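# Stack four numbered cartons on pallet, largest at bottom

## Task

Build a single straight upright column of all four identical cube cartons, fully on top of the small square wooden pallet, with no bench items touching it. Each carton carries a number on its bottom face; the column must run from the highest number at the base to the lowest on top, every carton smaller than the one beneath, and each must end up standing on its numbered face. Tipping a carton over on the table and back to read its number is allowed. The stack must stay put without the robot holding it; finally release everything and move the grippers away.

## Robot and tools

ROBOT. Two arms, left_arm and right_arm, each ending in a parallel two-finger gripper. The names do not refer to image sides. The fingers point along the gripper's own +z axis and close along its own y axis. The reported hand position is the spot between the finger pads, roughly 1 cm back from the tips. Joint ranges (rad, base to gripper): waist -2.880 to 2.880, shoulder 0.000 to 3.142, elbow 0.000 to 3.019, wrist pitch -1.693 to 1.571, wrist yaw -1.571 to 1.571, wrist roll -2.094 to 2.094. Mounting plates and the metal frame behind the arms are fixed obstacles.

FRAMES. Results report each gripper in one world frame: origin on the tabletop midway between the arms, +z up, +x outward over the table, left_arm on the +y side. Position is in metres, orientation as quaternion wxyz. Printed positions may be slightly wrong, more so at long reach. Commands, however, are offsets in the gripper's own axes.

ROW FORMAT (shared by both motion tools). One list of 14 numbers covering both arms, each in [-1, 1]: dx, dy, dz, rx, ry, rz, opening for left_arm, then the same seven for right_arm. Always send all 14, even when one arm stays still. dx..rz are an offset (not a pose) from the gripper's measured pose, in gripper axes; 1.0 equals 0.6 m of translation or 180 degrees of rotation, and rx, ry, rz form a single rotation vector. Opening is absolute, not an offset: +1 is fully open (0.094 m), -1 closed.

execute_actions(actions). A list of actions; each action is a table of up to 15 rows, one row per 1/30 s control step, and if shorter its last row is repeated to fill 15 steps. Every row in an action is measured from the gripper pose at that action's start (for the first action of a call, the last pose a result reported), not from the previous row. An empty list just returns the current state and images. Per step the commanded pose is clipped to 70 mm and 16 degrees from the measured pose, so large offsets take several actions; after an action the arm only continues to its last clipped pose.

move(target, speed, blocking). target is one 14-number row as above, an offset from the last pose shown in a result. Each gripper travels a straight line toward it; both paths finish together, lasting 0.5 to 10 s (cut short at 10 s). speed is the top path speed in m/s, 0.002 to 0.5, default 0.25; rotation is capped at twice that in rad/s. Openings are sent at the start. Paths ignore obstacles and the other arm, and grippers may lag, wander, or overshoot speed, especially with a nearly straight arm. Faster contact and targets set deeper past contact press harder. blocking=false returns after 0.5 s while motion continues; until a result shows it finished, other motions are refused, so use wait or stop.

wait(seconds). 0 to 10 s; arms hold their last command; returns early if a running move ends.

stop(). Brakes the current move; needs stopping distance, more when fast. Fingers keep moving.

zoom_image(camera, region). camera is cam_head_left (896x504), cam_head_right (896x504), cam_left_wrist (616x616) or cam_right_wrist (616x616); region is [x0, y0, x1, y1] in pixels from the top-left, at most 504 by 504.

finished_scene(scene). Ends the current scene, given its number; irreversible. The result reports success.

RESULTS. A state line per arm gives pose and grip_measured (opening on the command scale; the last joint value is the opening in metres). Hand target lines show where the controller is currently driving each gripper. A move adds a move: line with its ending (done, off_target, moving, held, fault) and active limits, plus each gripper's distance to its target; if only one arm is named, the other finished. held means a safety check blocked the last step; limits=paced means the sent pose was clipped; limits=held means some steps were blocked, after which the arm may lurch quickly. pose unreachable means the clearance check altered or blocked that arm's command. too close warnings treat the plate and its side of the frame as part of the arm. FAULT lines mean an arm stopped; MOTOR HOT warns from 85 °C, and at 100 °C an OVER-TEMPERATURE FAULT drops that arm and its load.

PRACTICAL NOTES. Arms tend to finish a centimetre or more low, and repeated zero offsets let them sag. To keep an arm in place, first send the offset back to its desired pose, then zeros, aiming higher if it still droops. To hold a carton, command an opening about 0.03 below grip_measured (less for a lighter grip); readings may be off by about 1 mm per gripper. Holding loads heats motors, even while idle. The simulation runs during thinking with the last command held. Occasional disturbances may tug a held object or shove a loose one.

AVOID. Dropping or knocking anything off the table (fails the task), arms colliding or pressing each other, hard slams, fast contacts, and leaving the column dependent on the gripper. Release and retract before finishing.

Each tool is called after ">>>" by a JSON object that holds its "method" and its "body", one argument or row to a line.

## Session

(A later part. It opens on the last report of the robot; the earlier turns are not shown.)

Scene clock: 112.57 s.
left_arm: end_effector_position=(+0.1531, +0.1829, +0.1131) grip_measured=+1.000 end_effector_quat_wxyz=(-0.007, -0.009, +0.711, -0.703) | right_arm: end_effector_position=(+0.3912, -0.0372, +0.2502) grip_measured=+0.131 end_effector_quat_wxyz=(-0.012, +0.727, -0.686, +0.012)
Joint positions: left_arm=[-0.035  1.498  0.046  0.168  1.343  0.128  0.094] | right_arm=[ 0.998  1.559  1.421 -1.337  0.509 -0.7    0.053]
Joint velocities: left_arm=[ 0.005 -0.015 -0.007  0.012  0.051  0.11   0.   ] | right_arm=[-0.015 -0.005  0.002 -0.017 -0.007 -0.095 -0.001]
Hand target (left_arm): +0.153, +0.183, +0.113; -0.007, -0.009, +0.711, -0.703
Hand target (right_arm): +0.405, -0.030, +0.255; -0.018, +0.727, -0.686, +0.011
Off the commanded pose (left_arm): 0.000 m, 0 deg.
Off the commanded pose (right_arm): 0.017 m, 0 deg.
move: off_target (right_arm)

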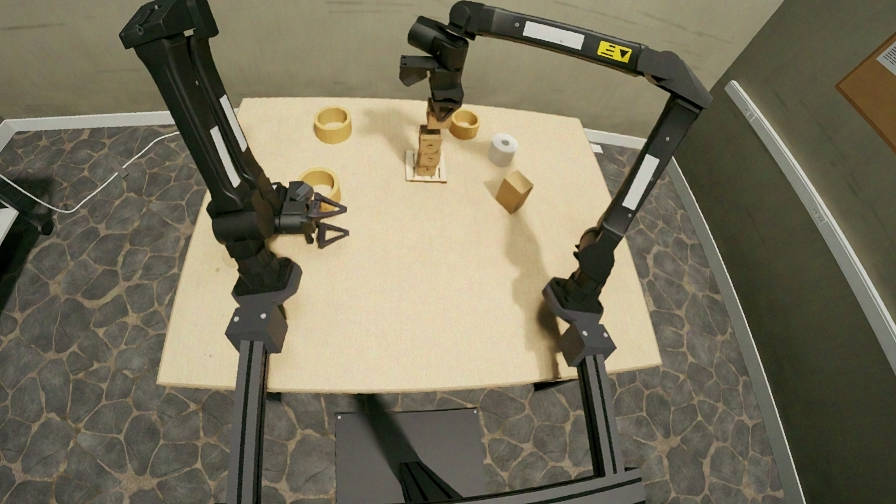

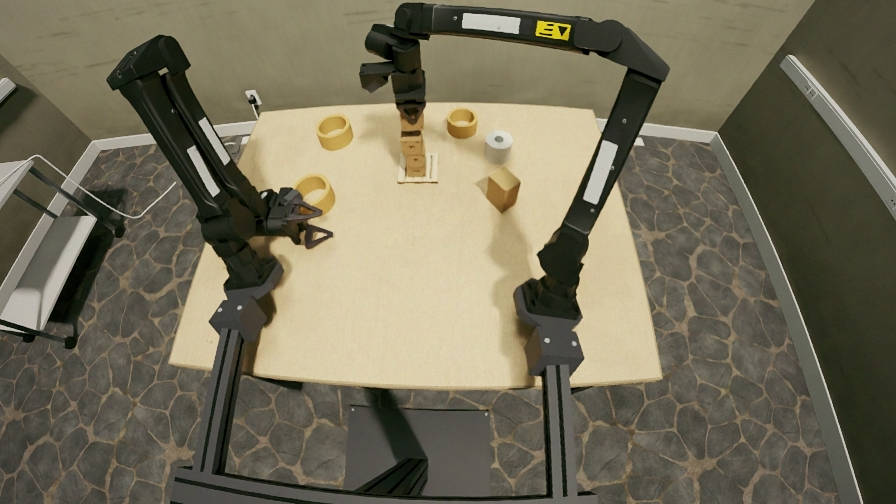

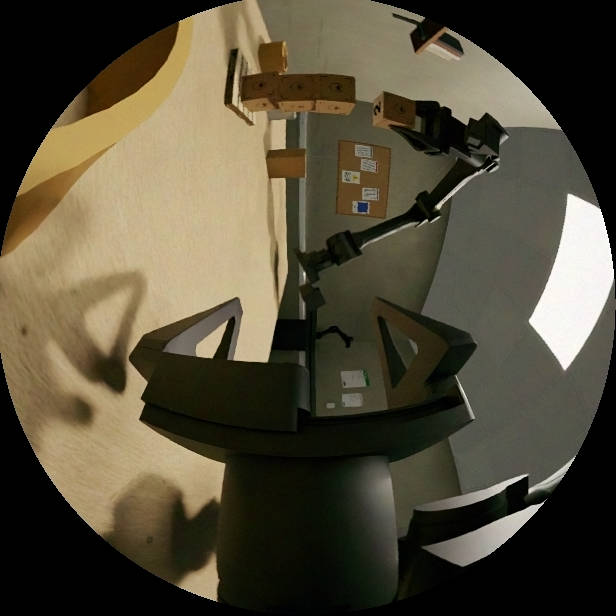

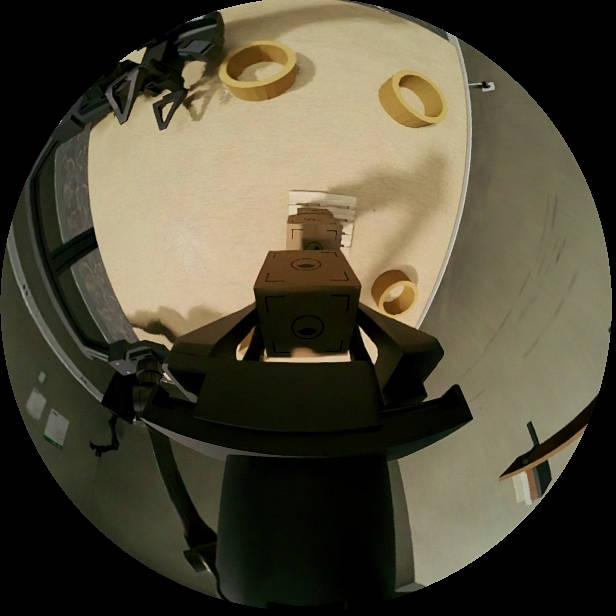

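>>> {"method": "move", "body": {
  "target": [0,0,0,0,0,0,1,-0.01,-0.012,0.088,-0.011,0,0.028,0.05],
  "speed": 0.05
}}

>>> {"method": "zoom_image", "body": {
  "camera": "cam_left_wrist",
  "region": [220,30,460,160]
}}

>>> {"method": "zoom_image", "body": {
  "camera": "cam_head_right",
  "region": [360,90,470,200]
}}

Scene clock: 114.20 s.
left_arm: end_effector_position=(+0.1531, +0.1829, +0.1131) grip_measured=+1.000 end_effector_quat_wxyz=(-0.007, -0.009, +0.711, -0.703) | right_arm: end_effector_position=(+0.4014, -0.0303, +0.2130) grip_measured=+0.130 end_effector_quat_wxyz=(-0.013, +0.702, -0.712, -0.002)
Joint positions: left_arm=[-0.035  1.498  0.046  0.168  1.343  0.128  0.094] | right_arm=[ 0.946  1.6    1.395 -1.239  0.477 -0.689  0.053]
Joint velocities: left_arm=[-0.005 -0.005 -0.002 -0.002 -0.007  0.066  0.   ] | right_arm=[ 0.005  0.005  0.007 -0.012 -0.081 -0.066 -0.001]
Hand target (left_arm): +0.153, +0.183, +0.113; -0.007, -0.009, +0.711, -0.703
Hand target (right_arm): +0.401, -0.031, +0.199; -0.001, +0.696, -0.718, -0.001
Off the commanded pose (left_arm): 0.000 m, 0 deg.
Off the commanded pose (right_arm): 0.015 m, 2 deg.
move: off_target (right_arm)

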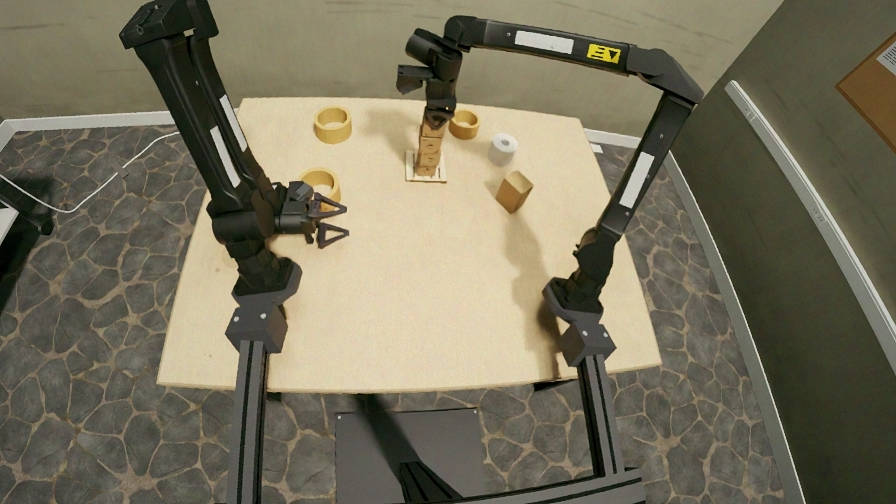

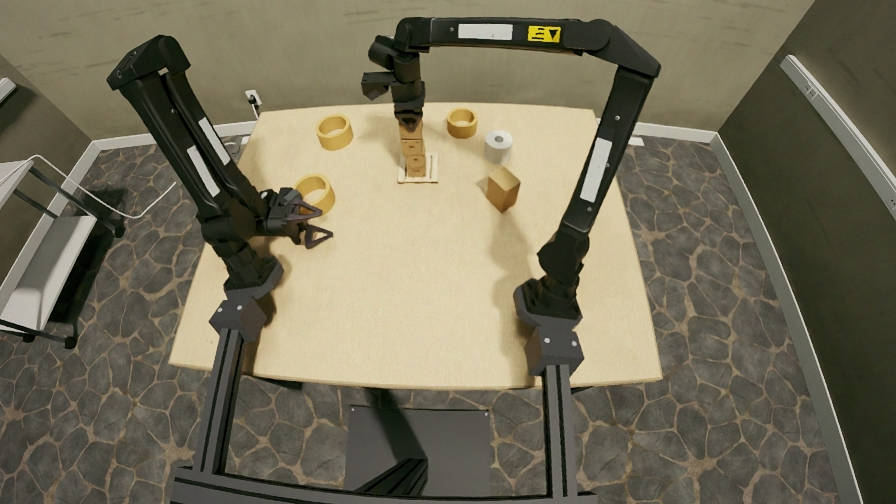

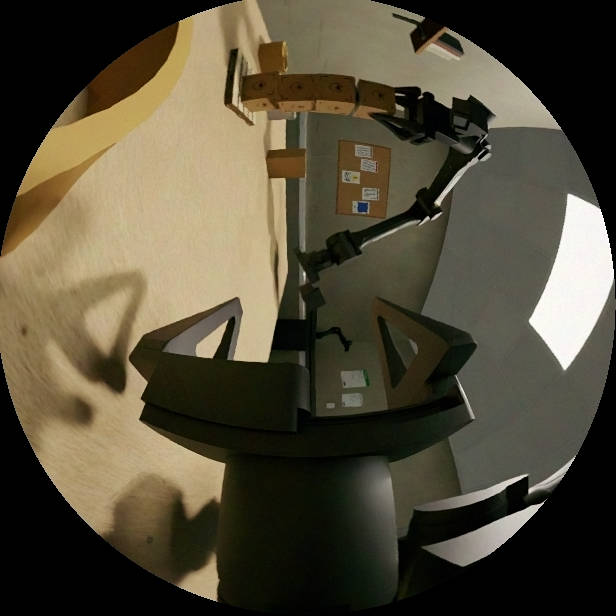

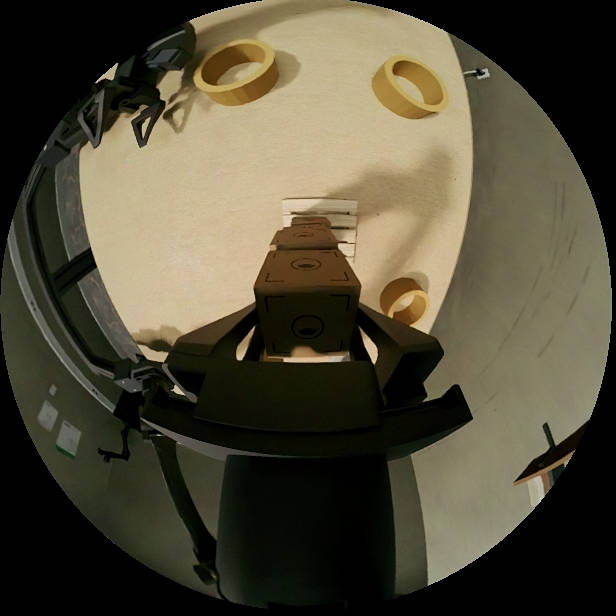

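Region (220, 30, 460, 160) of cam_left_wrist's 616x616 image, scaled by 2.100, with more detail than that image has; it fills the top 273 rows of this view, and the rest is white.

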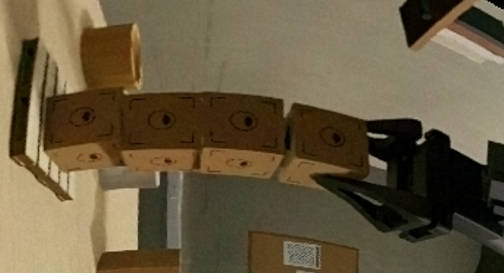

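Region (360, 90, 470, 200) of cam_head_right's 896x504 image, scaled by 4.582, with more detail than that image has.

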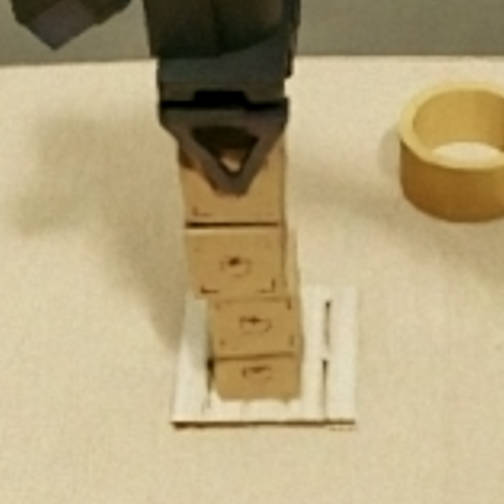

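>>> {"method": "execute_actions", "body": {
  "actions": [
    [[0,0,0,0,0,0,1,0.008,0,0.035,0,0,0,0.05]],
    [[0,0,0,0,0,0,1,0,0,0,0,0,0,0.05]],
    [[0,0,0,0,0,0,1,0,0,0,0,0,0,1]]
  ]
}}

>>> {"method": "move", "body": {
  "target": [0,0,0,0,0,0,1,-0.015,-0.02,-0.14,0,0,0,1],
  "speed": 0.12
}}

>>> {"method": "move", "body": {
  "target": [0,0,0,0,0,0,1,0.2,0.3,0,0,0,0,1]
}}

>>> {"method": "zoom_image", "body": {
  "camera": "cam_head_left",
  "region": [375,90,485,200]
}}

Scene clock: 116.00 s.
left_arm: end_effector_position=(+0.1531, +0.1829, +0.1131) grip_measured=+1.000 end_effector_quat_wxyz=(-0.007, -0.009, +0.711, -0.703) | right_arm: end_effector_position=(+0.4012, -0.0284, +0.2051) grip_measured=+1.000 end_effector_quat_wxyz=(-0.022, +0.701, -0.713, -0.005)
Joint positions: left_arm=[-0.035  1.498  0.046  0.168  1.343  0.128  0.094] | right_arm=[ 0.94   1.597  1.371 -1.193  0.472 -0.702  0.094]
Joint velocities: left_arm=[-0.005 -0.015 -0.012 -0.012 -0.051  0.037  0.   ] | right_arm=[-0.015  0.015 -0.002 -0.007  0.022 -0.066  0.   ]
Hand target (left_arm): +0.153, +0.183, +0.113; -0.007, -0.009, +0.711, -0.703
Hand target (right_arm): +0.401, -0.028, +0.205; -0.022, +0.701, -0.713, -0.005
Off the commanded pose (left_arm): 0.000 m, 0 deg.
Off the commanded pose (right_arm): 0.000 m, 0 deg.

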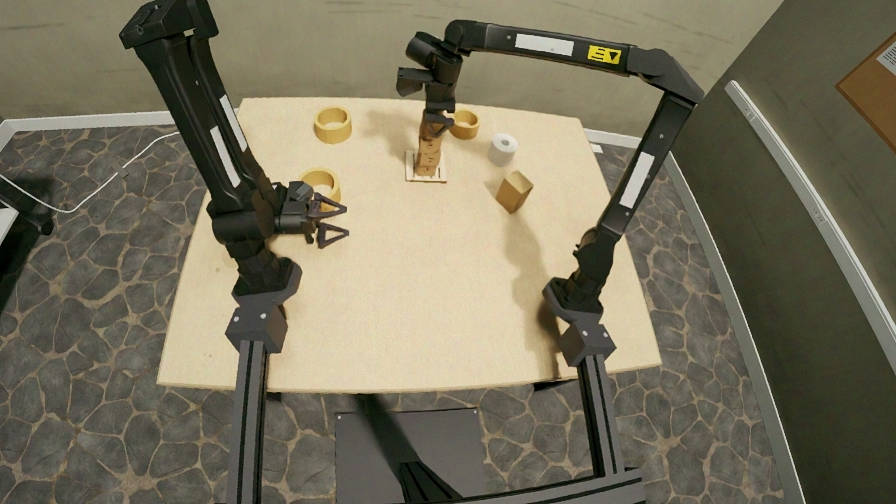

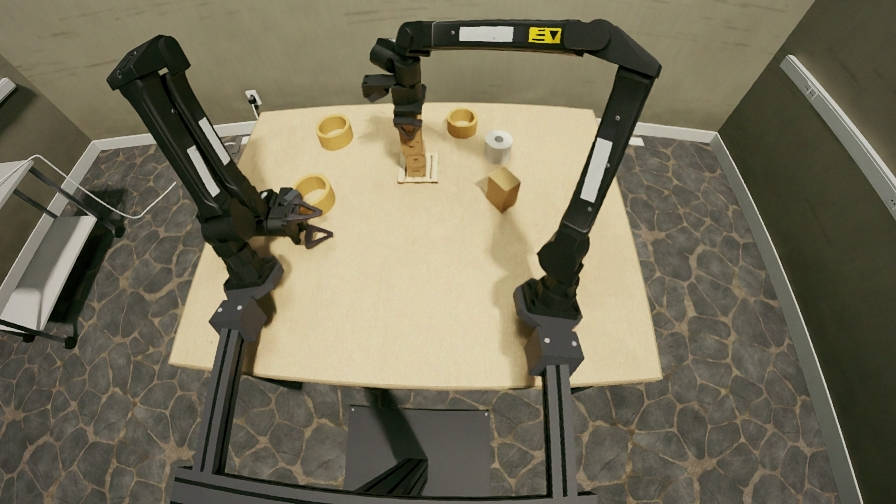

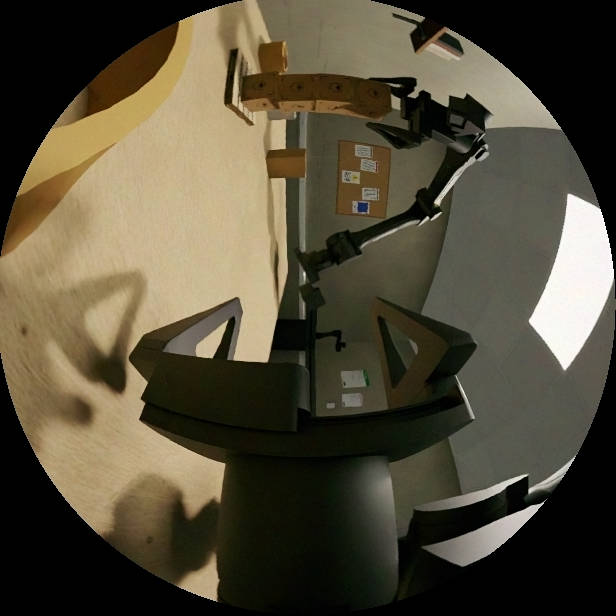

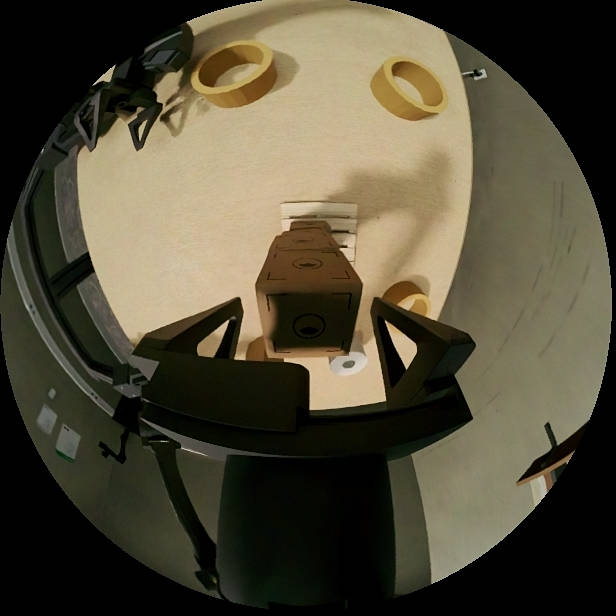

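Scene clock: 117.07 s.
left_arm: end_effector_position=(+0.1531, +0.1829, +0.1131) grip_measured=+1.000 end_effector_quat_wxyz=(-0.007, -0.009, +0.711, -0.703) | right_arm: end_effector_position=(+0.3992, -0.0282, +0.2678) grip_measured=+1.000 end_effector_quat_wxyz=(+0.002, +0.711, -0.703, -0.002)
Joint positions: left_arm=[-0.035  1.498  0.046  0.168  1.343  0.128  0.094] | right_arm=[ 1.003  1.597  1.519 -1.427  0.48  -0.634  0.094]
Joint velocities: left_arm=[-0.005 -0.005 -0.002 -0.012 -0.007 -0.022  0.   ] | right_arm=[-0.005 -0.005  0.002  0.002  0.007  0.081  0.   ]
Hand target (left_arm): +0.153, +0.183, +0.113; -0.007, -0.009, +0.711, -0.703
Hand target (right_arm): +0.410, -0.023, +0.290; -0.021, +0.701, -0.713, -0.005
Off the commanded pose (left_arm): 0.000 m, 0 deg.
Off the commanded pose (right_arm): 0.026 m, 3 deg.
move: off_target (right_arm)

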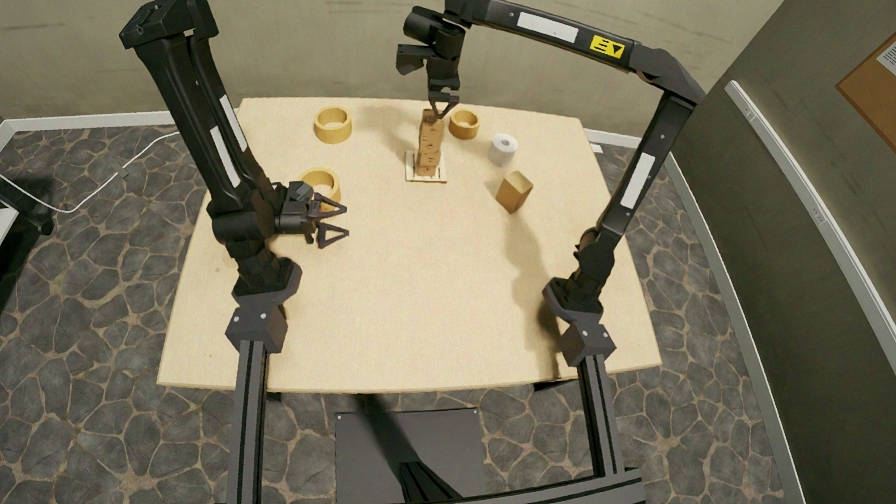

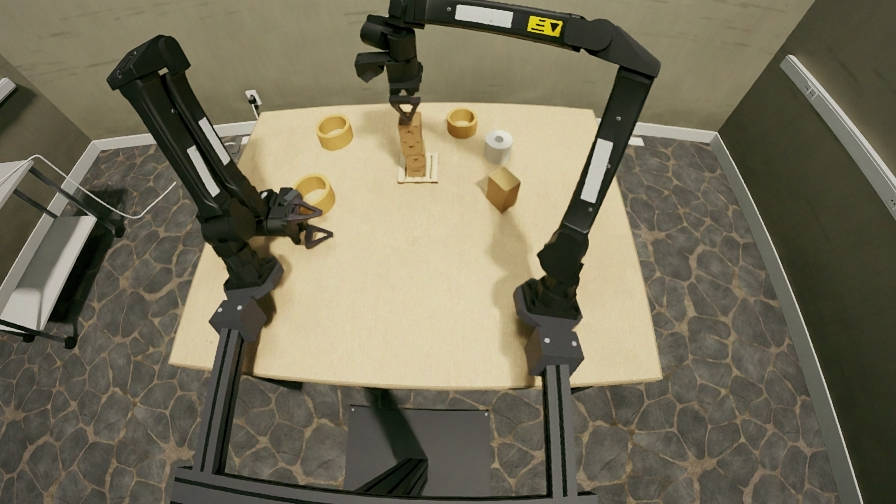

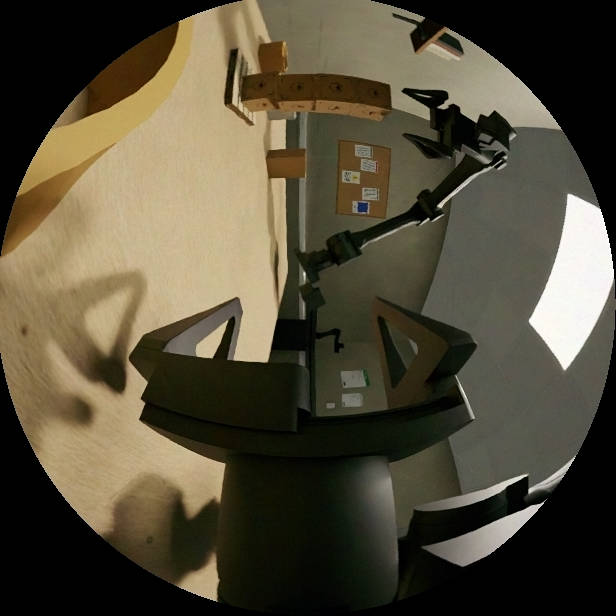

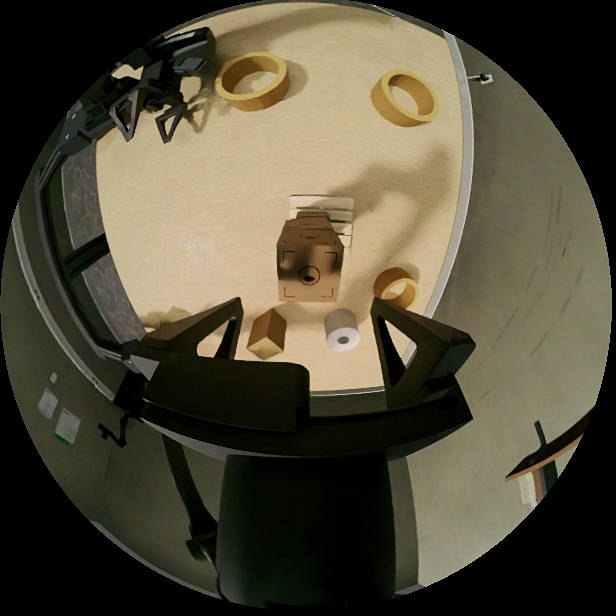

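Scene clock: 118.50 s.
left_arm: end_effector_position=(+0.1531, +0.1829, +0.1131) grip_measured=+1.000 end_effector_quat_wxyz=(-0.007, -0.009, +0.711, -0.703) | right_arm: end_effector_position=(+0.2220, -0.1479, +0.2636) grip_measured=+1.000 end_effector_quat_wxyz=(+0.003, +0.713, -0.701, -0.000)
Joint positions: left_arm=[-0.035  1.498  0.046  0.168  1.343  0.128  0.094] | right_arm=[ 1.22   1.139  0.935 -1.42   0.482 -0.395  0.094]
Joint velocities: left_arm=[-0.015 -0.024 -0.012 -0.007 -0.051 -0.066  0.   ] | right_arm=[ 0.005 -0.015  0.002 -0.002 -0.007  0.022  0.   ]
Hand target (left_arm): +0.153, +0.183, +0.113; -0.007, -0.009, +0.711, -0.703
Hand target (right_arm): +0.219, -0.150, +0.264; +0.003, +0.711, -0.703, +0.001
Off the commanded pose (left_arm): 0.000 m, 0 deg.
Off the commanded pose (right_arm): 0.006 m, 0 deg.
move: done

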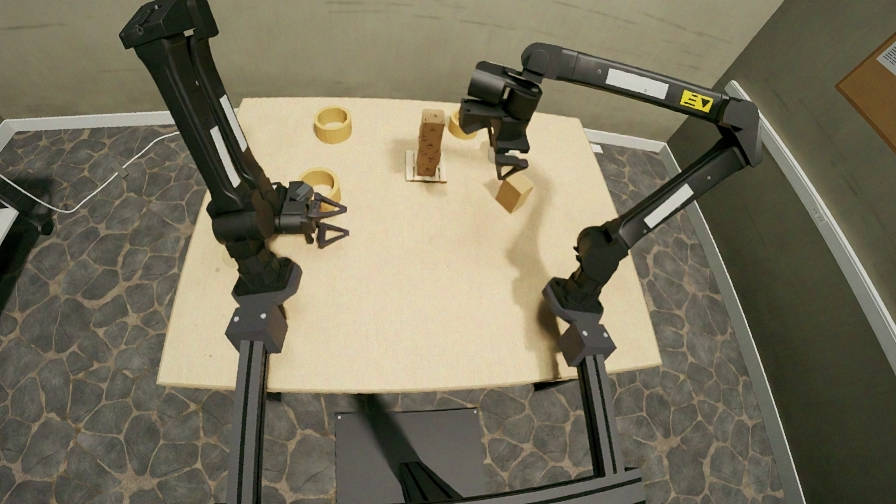

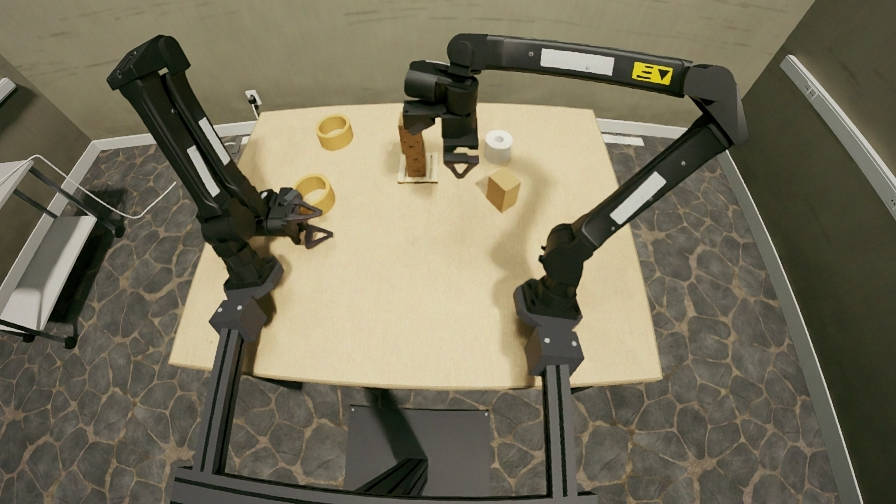

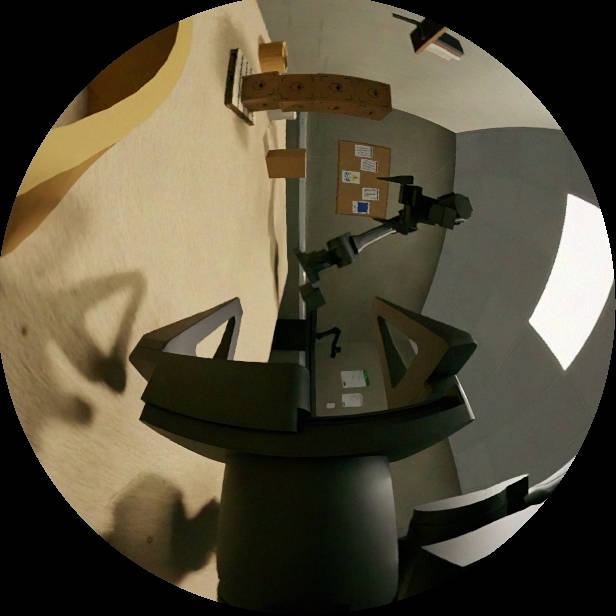

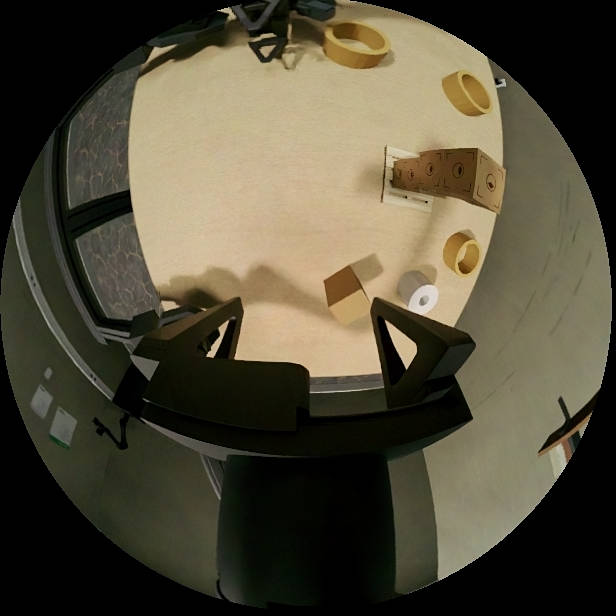

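Region (375, 90, 485, 200) of cam_head_left's 896x504 image, scaled by 4.582, with more detail than that image has.

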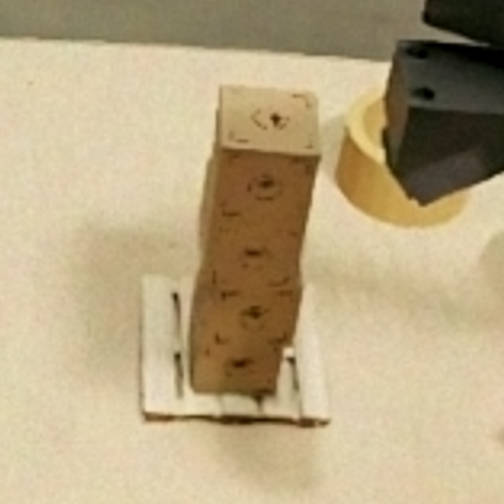

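>>> {"method": "finished_scene", "body": {
  "scene": 1
}}

The scene is finished: the task was done.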